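# Advance the cube desk calendar by seven days

## Task

The calendar's front is the side bearing the month name and it faces the robot; it currently shows today's date. Rearrange it so the front reads the date seven days from today, with both digit cubes upright. At the end both cubes must rest flat inside the tray and stay there without the robot supporting them. Finally release everything and move the grippers away.

## Robot and tools

Robot: two arms, left_arm and right_arm, each ending in a two-finger gripper. All poses use one scene frame: origin on the table surface midway between the arms, +z up, +x pointing out across the table, and left_arm sits on the +y side. The arm names do not indicate which side of an image an arm appears on.

Gripper geometry: the fingers extend along the gripper's own +z axis and close along its y axis. The reported end_effector_position is the point between the pads when shut. Closed fingertips stick out about 19 mm past that point, fully open ones about 6 mm; closing pushes the tips roughly 13 mm outward, so keep that clearance above a surface.

The 16-number row (used by both motion tools): values in [-1, 1]. First left_arm: dx, dy, dz, rx, ry, rz, left_gripper/position, speed; then the same eight for right_arm and right_gripper. Always send all 16 even if one arm is idle. dx..rz are an offset, not a pose: they give the target relative to that gripper's pose in the most recent result that showed it (or, before any such result in the scene and for second or later calls within one reply, relative to where the robot is when the action begins), expressed in the gripper's own axes. Scale: 1.0 equals 0.6 m of translation or 180 degrees of rotation; rx, ry, rz form a single rotation vector. Sending zeros is not a hold: it pulls the gripper back to that reference pose. To keep an arm still, send the offset back to where it should be in a reply's first call and zeros afterwards.

Gripper numbers are absolute. position: +1 fully open (85 mm), 0 about 41 mm, about -0.8 pads touch, -1 closes until blocked. speed: -1 about 20 mm/s, 0 about 85, +1 about 150. Grip force is not settable; a full close squeezes roughly 190 to 235 N per pad. For a gentle hold, open first and then close to just under the object's width. To leave a gripper unchanged, repeat its previous two numbers (a 0 is itself a command). Fingers stay put once stopped until a value differing by 0.01 or more arrives, but re-close on their own if the object yields, force drops sharply, or the object is lost. position_measured_pct is about 50 minus 50 times the finger position (0 = open). Stopping short of the request below about 90 means something is held or blocking; around 90 or above means pads met on nothing or something very thin.

execute_actions: argument actions is a list of zero or one item, plus optional pictures (boolean, default on). Empty list: just report the state. Action: {"rows": [...], "steps": n} with 1 to 15 rows and up to 15 control steps of 1/30 s (default 15); one row per step, the final row repeating. Each row is measured from the same reference, not from the row before. Wait: {"steps": n} up to 300, counted from the previous result, so time spent replying is included. A refused call sends nothing.

move: target is one 16-number row as above; speed is the path's top speed in m/s, 0.002 to 0.5 (default 0.25), rotation capped at twice that in rad/s. Each gripper travels a straight line toward its target, all paths finishing together, lasting 0.5 to 10 s; if longer is needed they stop at 10 s short of the goal. Rotation takes the shorter direction. Paths ignore obstacles and the other arm; grippers lag, drift, and may overspeed near full arm extension. Finger values are sent at the start. The path begins once the robot is at rest (or after 3 s). The result adds a move: line with the ending (done, off_target, moving, held, fault), which limits fired (paced = sent pose was clipped; held = some steps blocked, after which the arm may jump quickly), and each gripper's remaining distance from its target.

wait: seconds, 0 to 10; the robot gets no new command meanwhile.

zoom_image: camera (cam_head_left, cam_head_right, cam_high, cam_low, cam_left_wrist, cam_right_wrist) and region [x0, y0, x1, y1] in pixels of that camera's latest 896x504 image, origin top-left, at most 504 by 504. Calibration (intrinsics, distortion, world-to-camera transforms) is supplied, with small per-scene errors of a few degrees and millimetres; wrist camera poses derive from joint readings.

finished_scene: scene = number of the current scene. Irreversible; the result reports success and gives the next task. Replying without a tool call ends everything.

Reading results: the state line lists each gripper's position (m) and quaternion (wxyz); printed positions can be off, more so at long reach. A Hand target line shows where the controller is steering each gripper. pose unreachable means the clearance check altered or blocked that arm's command; HELD marks steps not delivered.

Motion limits: each step, the commanded pose is clipped to within 70 mm and 16 degrees of the measured one; inverse kinematics favours position over orientation; elbows never fully straighten. After an action ends, an arm only continues to its last clipped pose, so large moves need several calls. Joints slow together and may end short after big moves. The simulation keeps running while you think.

Safety: knocking anything off the table fails the task. Avoid arm-to-arm contact. Faster contact and targets set deeper past a surface mean harder impacts. If contact torque reaches a joint's load limit (49.1 N m for waist, shoulder, upper arm roll, elbow; 30.9 for forearm roll, wrist pitch, wrist roll; held weight counts) that arm halts for 10 s. Holding loads heats motors: MOTOR HOT appears from 60 °C, and at 75 °C the arm goes limp and sinks (OVER-TEMPERATURE FAULT). Expect occasional brief tugs on held parts or pushes on loose ones; avoid drops and slips.

Each tool is called after "Emit:" as name(argument=value, ...) on one line, values as JSON.

## Session

Emit:
execute_actions(actions=[])

Scene clock: 0.00 s of 7600.00 s.
left_arm: end_effector_position=(+0.4455, +0.4252, +0.3437) position_measured_pct=0.0 end_effector_quat_wxyz=(+0.124, -0.256, +0.839, -0.465) | right_arm: end_effector_position=(+0.3242, +0.1607, +0.3953) position_measured_pct=0.0 end_effector_quat_wxyz=(+0.168, +0.803, +0.237, +0.520)
Joint positions: left_arm=[-1.175  0.408  0.09   1.701  0.885  1.528  0.987] | right_arm=[-1.229  0.516 -0.2    1.488  1.263  1.482  3.317]
Joint velocities: left_arm=[ 0.001 -0.     0.001  0.    -0.001  0.001 -0.   ] | right_arm=[-0.002 -0.    -0.    -0.    -0.    -0.003  0.   ]
Motor temperatures (°C, as the motors report them): left_arm=[31 37 33 36 34 43 47] | right_arm=[30 34 31 32 40 46 39]
Hand target (left_arm): +0.446, +0.425, +0.344; +0.124, -0.256, +0.839, -0.465
Hand target (right_arm): +0.324, +0.161, +0.395; +0.168, +0.803, +0.237, +0.520
camera_calibration (this result's frames):
cam_left_wrist: T_world_to_cam=[[-0.281574, 0.40249, -0.871044, 0.266733], [0.824707, 0.565535, -0.0052745, -0.556227], [0.490483, -0.719842, -0.491177, 0.405247], [0, 0, 0, 1]] pos_world=[0.335062, 0.498922, 0.42845]
cam_right_wrist: T_world_to_cam=[[0.233917, -0.820394, 0.521763, -0.146727], [-0.292498, -0.57117, -0.766948, 0.553731], [0.927215, 0.0267872, -0.37357, -0.0102503], [0, 0, 0, 1]] pos_world=[0.205792, 0.196175, 0.497411]

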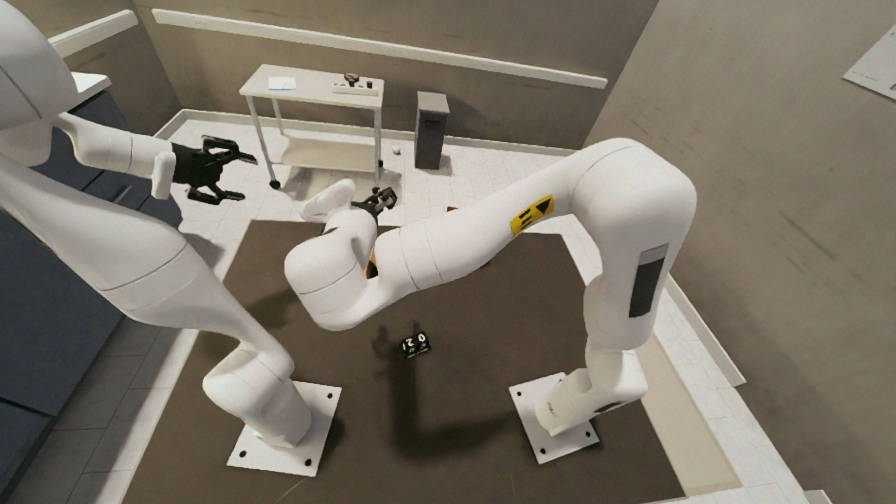

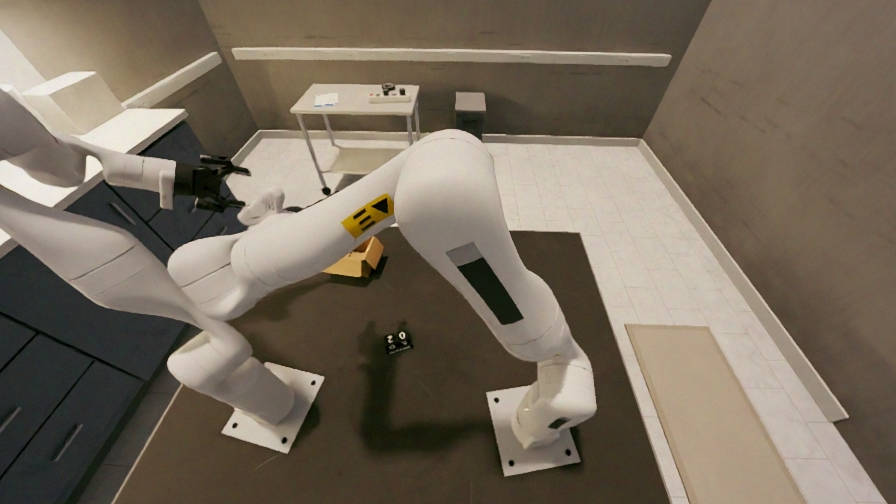

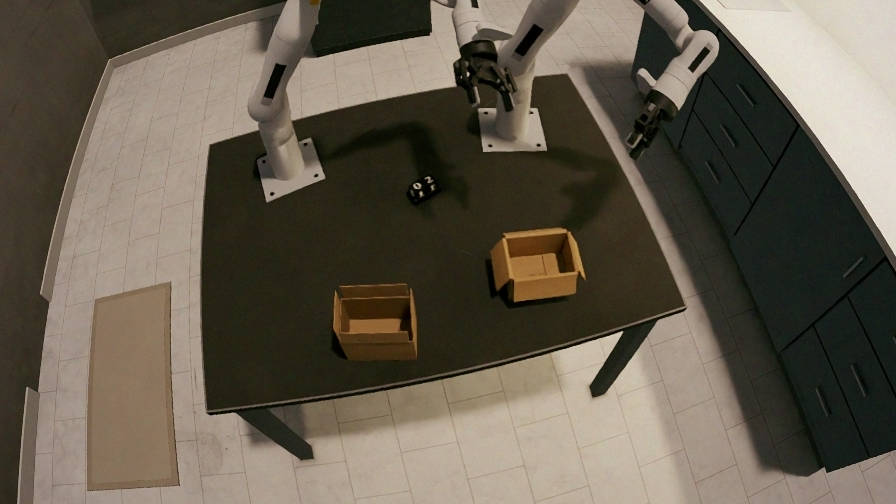

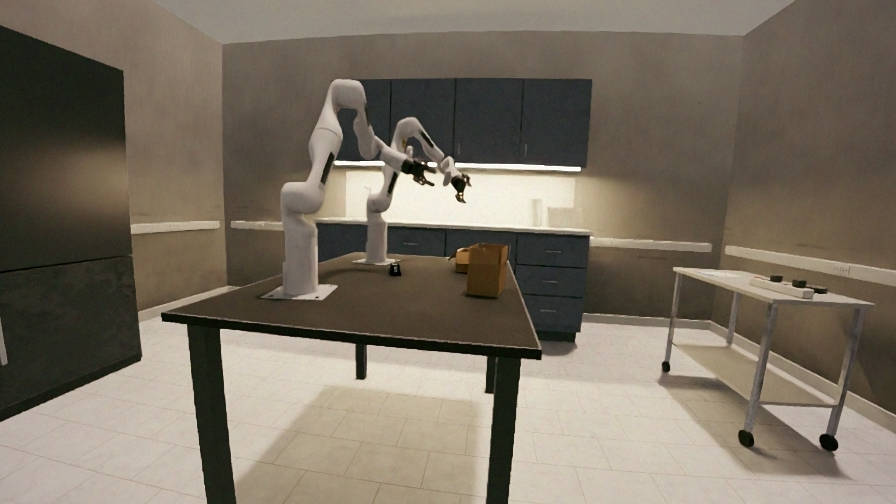

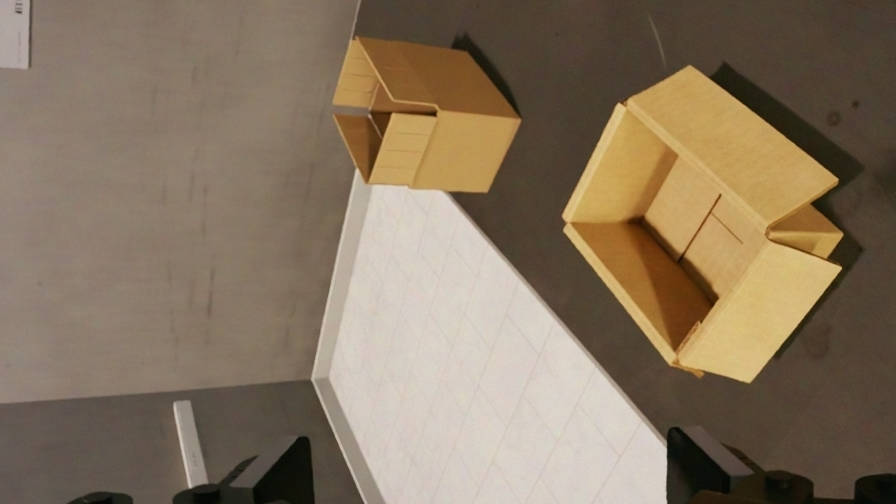

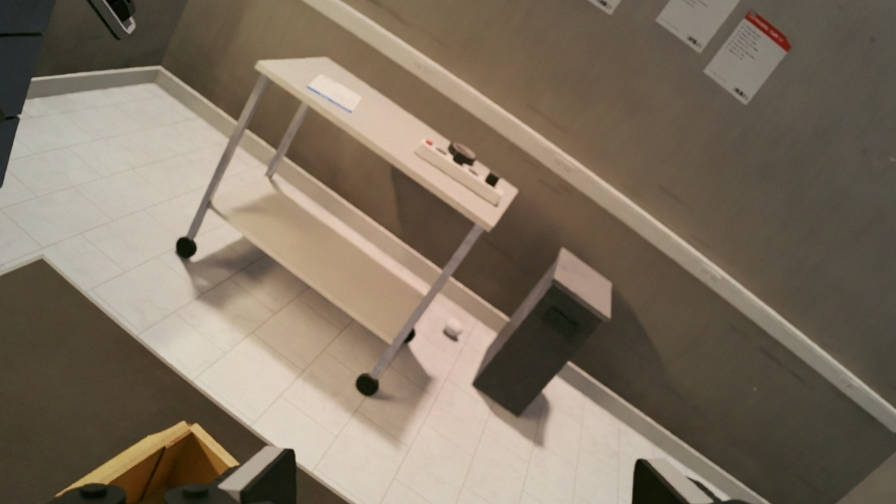

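Emit:
zoom_image(camera="cam_head_left", region=[385,320,445,365])

Emit:
zoom_image(camera="cam_head_right", region=[370,320,430,365])

Emit:
zoom_image(camera="cam_high", region=[390,160,460,212])

Emit:
zoom_image(camera="cam_low", region=[375,250,415,280])

Region (385, 320, 445, 365) of cam_head_left's 896x504 image, scaled by 8.400, with more detail than that image has; it fills the top 378 rows of this view, and the rest is white.

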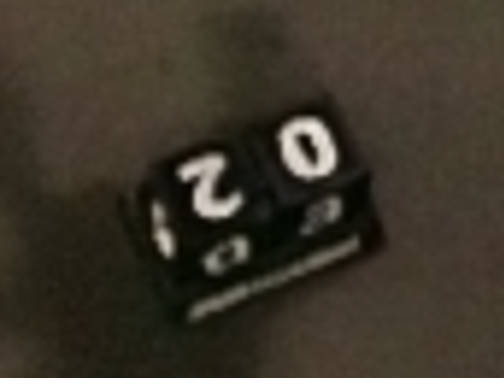

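Region (370, 320, 430, 365) of cam_head_right's 896x504 image, scaled by 8.400, with more detail than that image has; it fills the top 378 rows of this view, and the rest is white.

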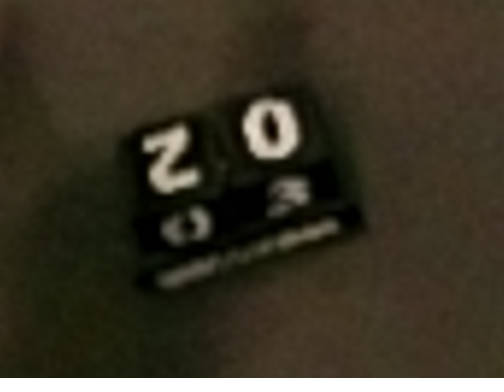

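Region (390, 160, 460, 212) of cam_high's 896x504 image, scaled by 7.200, with more detail than that image has; it fills the top 374 rows of this view, and the rest is white.

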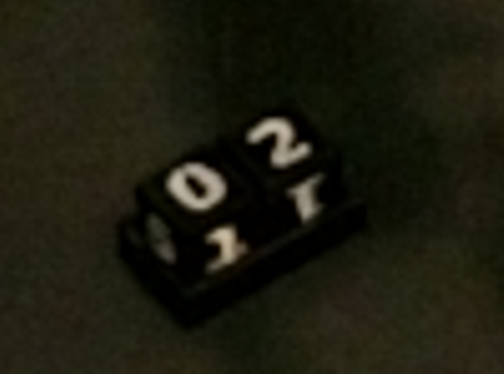

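Region (375, 250, 415, 280) of cam_low's 896x504 image, scaled by 12.600, with more detail than that image has; it fills the top 378 rows of this view, and the rest is white.

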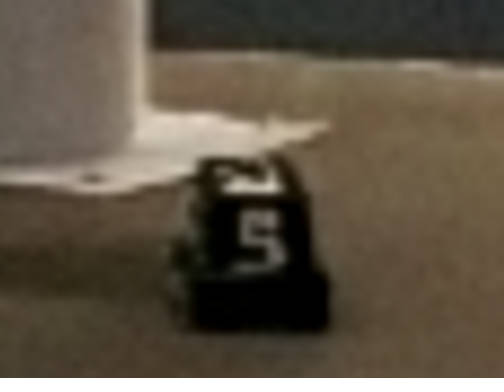

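Emit:
move(target=[0,0,0,0,0,0,1,0,-0.48,0.053,-0.027,0.38,-0.11,-0.386,1,0], speed=0.45)

Scene clock: 16.80 s of 7600.00 s.
left_arm: end_effector_position=(+0.4455, +0.4252, +0.3437) position_measured_pct=0.0 end_effector_quat_wxyz=(+0.124, -0.256, +0.839, -0.465) | right_arm: end_effector_position=(+0.2159, -0.0260, +0.2004) position_measured_pct=0.0 end_effector_quat_wxyz=(+0.000, +0.558, +0.830, -0.002)
Joint positions: left_arm=[-1.175  0.408  0.09   1.701  0.885  1.528  0.987] | right_arm=[-0.48   0.282 -0.431  1.911  0.14   0.981  5.504]
Joint velocities: left_arm=[ 0.     0.    -0.    -0.001 -0.001  0.001  0.   ] | right_arm=[ 0.004  0.009  0.014 -0.001 -0.005 -0.001  0.005]
Motor temperatures (°C, as the motors report them): left_arm=[31 37 33 36 34 43 47] | right_arm=[30 34 31 32 40 46 39]
Hand target (left_arm): +0.446, +0.425, +0.344; +0.124, -0.256, +0.839, -0.465
Hand target (right_arm): +0.216, -0.026, +0.200; -0.000, +0.559, +0.829, -0.002
Off the commanded pose (left_arm): 0.000 m, 0 deg.
Off the commanded pose (right_arm): 0.001 m, 0 deg.
After step 90, 11.30 s passed at rest.
move: done
camera_calibration (this result's frames):
cam_left_wrist: T_world_to_cam=[[-0.281574, 0.40249, -0.871044, 0.266733], [0.824707, 0.565536, -0.00527414, -0.556228], [0.490484, -0.719841, -0.491176, 0.405247], [0, 0, 0, 1]] pos_world=[0.335063, 0.498923, 0.42845]
cam_right_wrist: T_world_to_cam=[[0.918502, 0.394635, -0.0248496, -0.17959], [0.392992, -0.918014, -0.052987, -0.0341047], [-0.0437228, 0.038903, -0.998286, 0.357564], [0, 0, 0, 1]] pos_world=[0.19399, 0.0256537, 0.350681]

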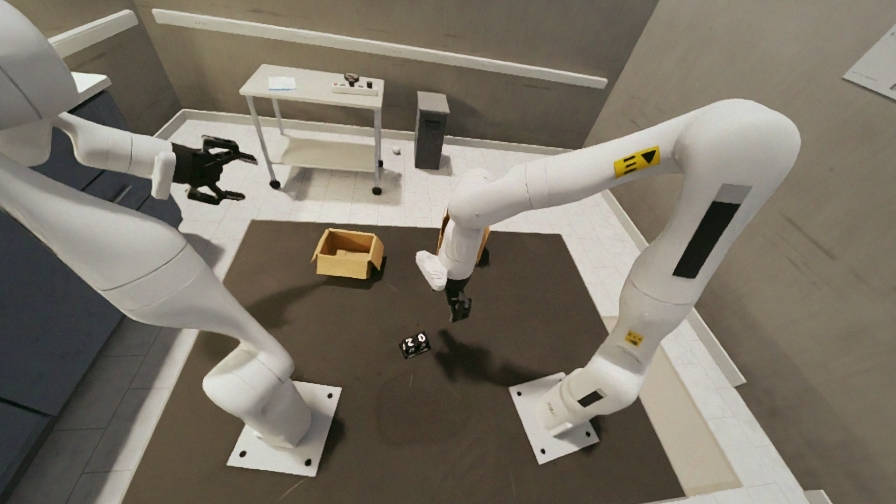

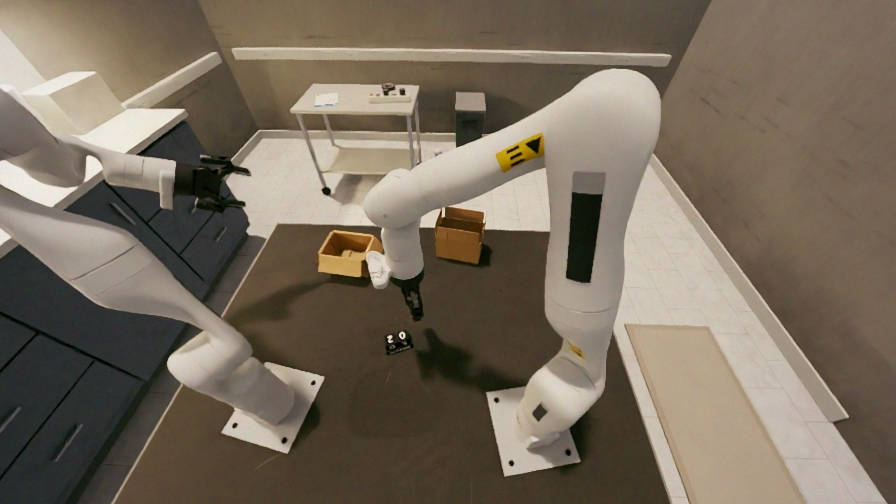

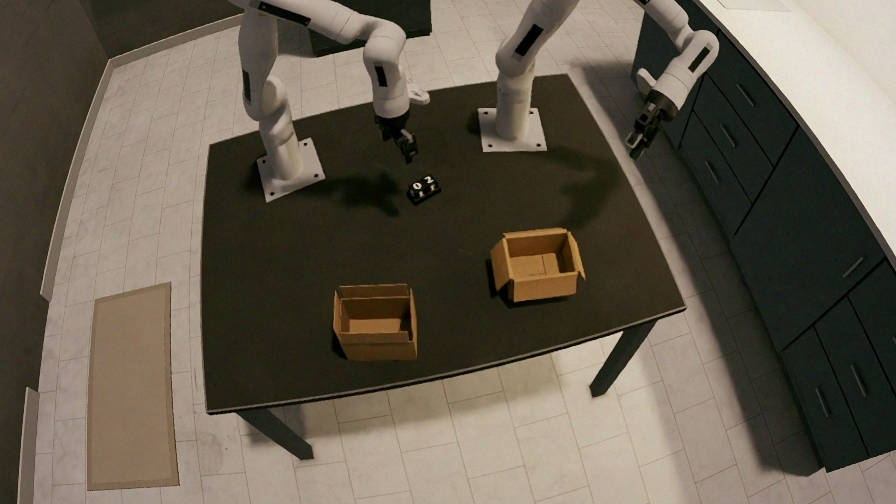

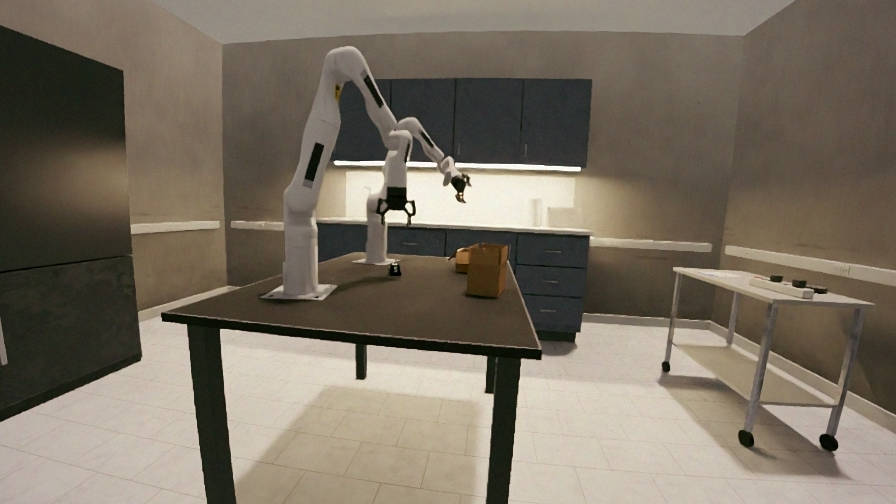

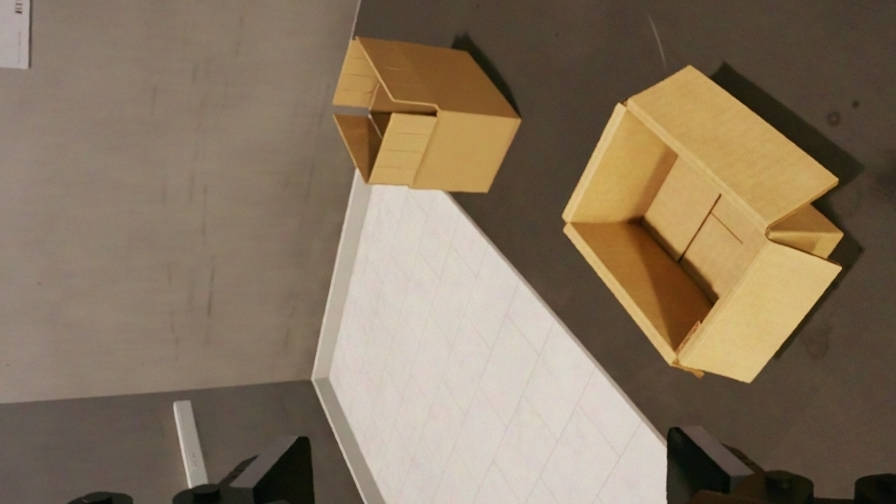

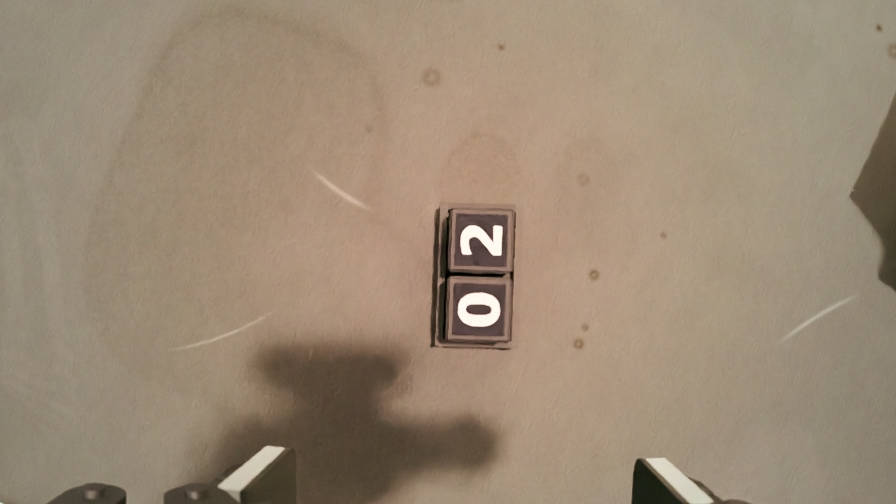

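Emit:
move(target=[0,0,0,0,0,0,1,0,0.0733,0.01,0.183,0,0,0.022,0.4,0], speed=0.25)

Emit:
zoom_image(camera="cam_low", region=[365,220,425,285])

Scene clock: 23.77 s of 7600.00 s.
left_arm: end_effector_position=(+0.4455, +0.4252, +0.3437) position_measured_pct=0.0 end_effector_quat_wxyz=(+0.124, -0.256, +0.839, -0.465) | right_arm: end_effector_position=(+0.2046, +0.0172, +0.0905) position_measured_pct=29.8 end_effector_quat_wxyz=(+0.000, +0.586, +0.810, -0.001)
Joint positions: left_arm=[-1.175  0.408  0.09   1.701  0.885  1.528  0.987] | right_arm=[-0.644  0.531 -0.364  1.975  0.288  0.687  5.223]
Joint velocities: left_arm=[ 0.    -0.     0.     0.001  0.001 -0.001  0.001] | right_arm=[-0.002  0.003 -0.001 -0.     0.001  0.    -0.001]
Motor temperatures (°C, as the motors report them): left_arm=[31 37 33 36 34 43 47] | right_arm=[30 34 31 32 40 46 39]
Hand target (left_arm): +0.446, +0.425, +0.344; +0.124, -0.256, +0.839, -0.465
Hand target (right_arm): +0.205, +0.017, +0.090; +0.000, +0.586, +0.810, -0.001
Off the commanded pose (left_arm): 0.000 m, 0 deg.
Off the commanded pose (right_arm): 0.000 m, 0 deg.
After step 90, 2.93 s passed at rest.
move: done
camera_calibration (this result's frames):
cam_left_wrist: T_world_to_cam=[[-0.281574, 0.402489, -0.871044, 0.266733], [0.824706, 0.565537, -0.00527359, -0.556229], [0.490485, -0.719841, -0.491176, 0.405246], [0, 0, 0, 1]] pos_world=[0.335064, 0.498923, 0.42845]
cam_right_wrist: T_world_to_cam=[[0.943433, 0.330701, -0.0238912, -0.193054], [0.329142, -0.942801, -0.0528322, 0.0175557], [-0.0399963, 0.04198, -0.998318, 0.244789], [0, 0, 0, 1]] pos_world=[0.186146, 0.0701187, 0.240692]

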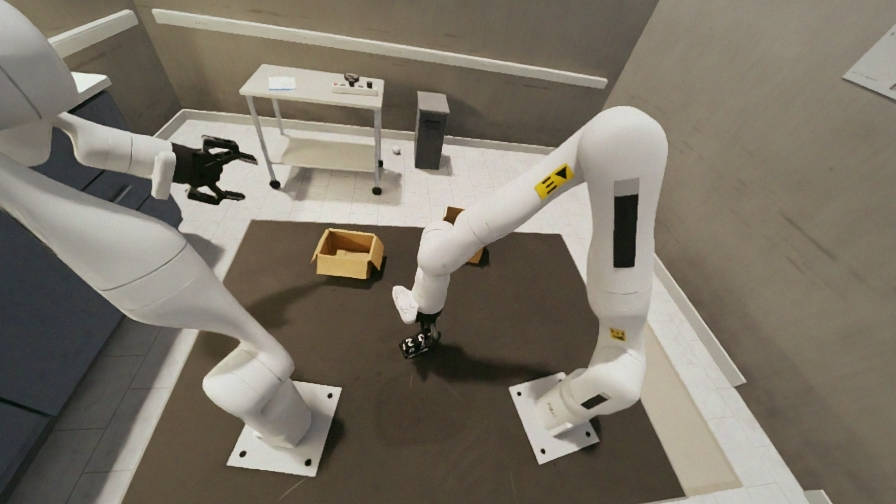

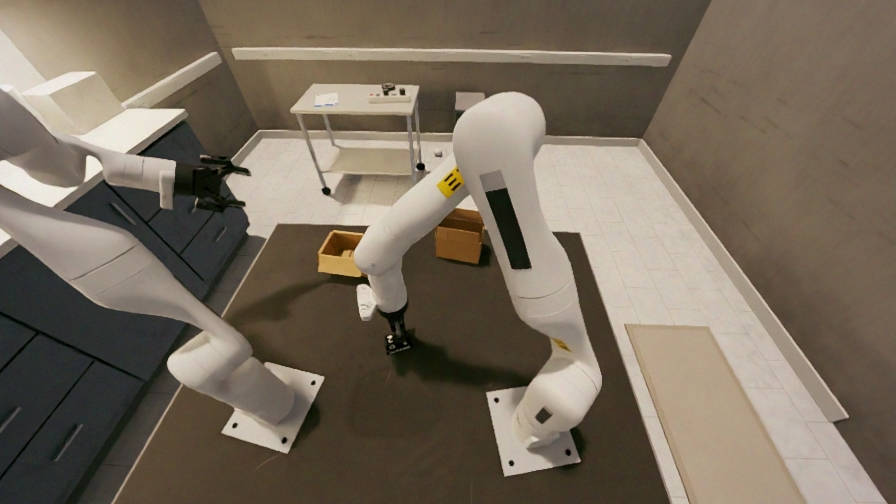

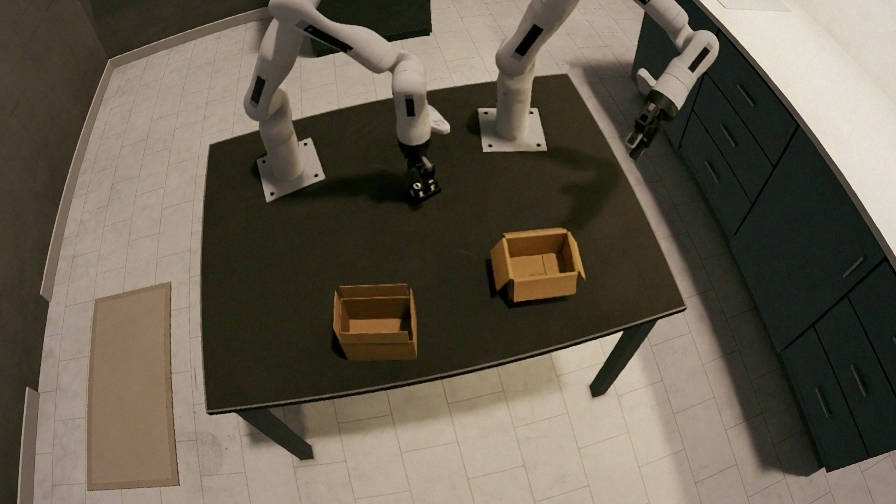

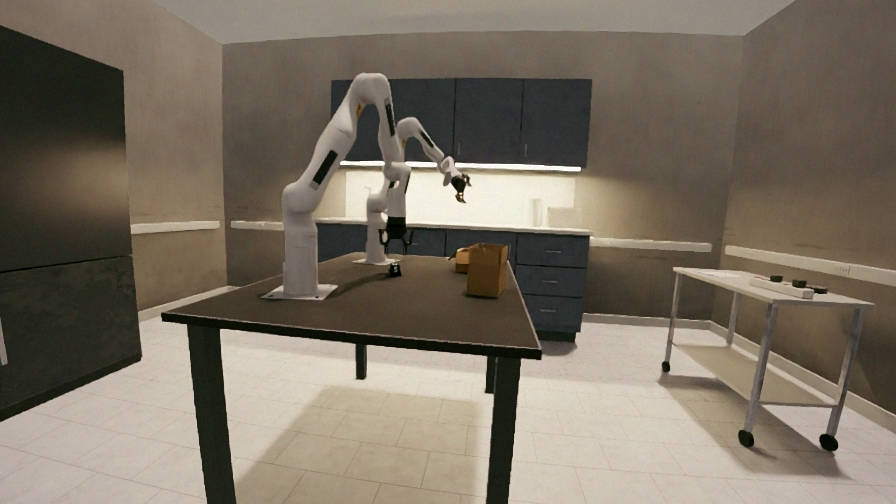

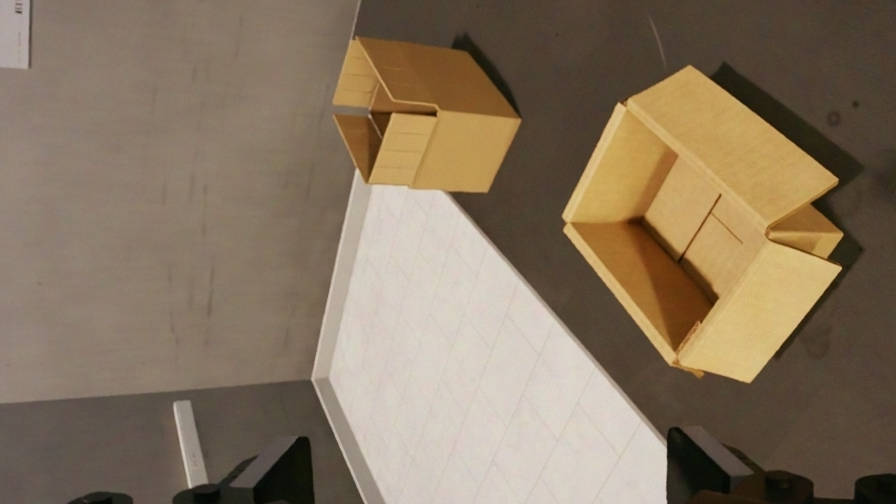

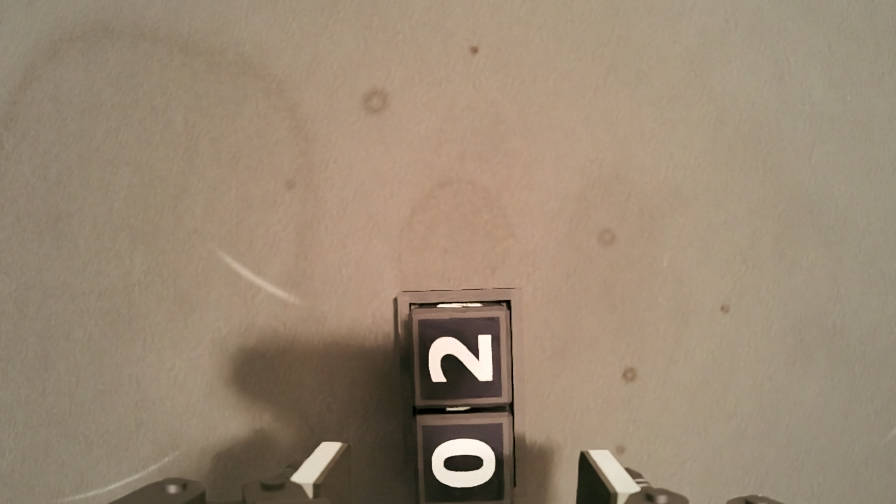

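Region (365, 220, 425, 285) of cam_low's 896x504 image, scaled by 7.754, with more detail than that image has; it fills the left 465 columns of this view, and the rest is white.

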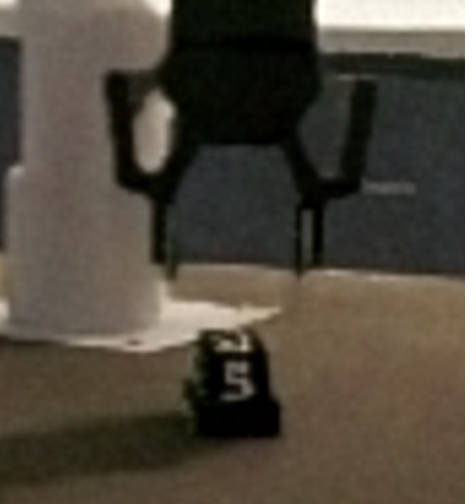

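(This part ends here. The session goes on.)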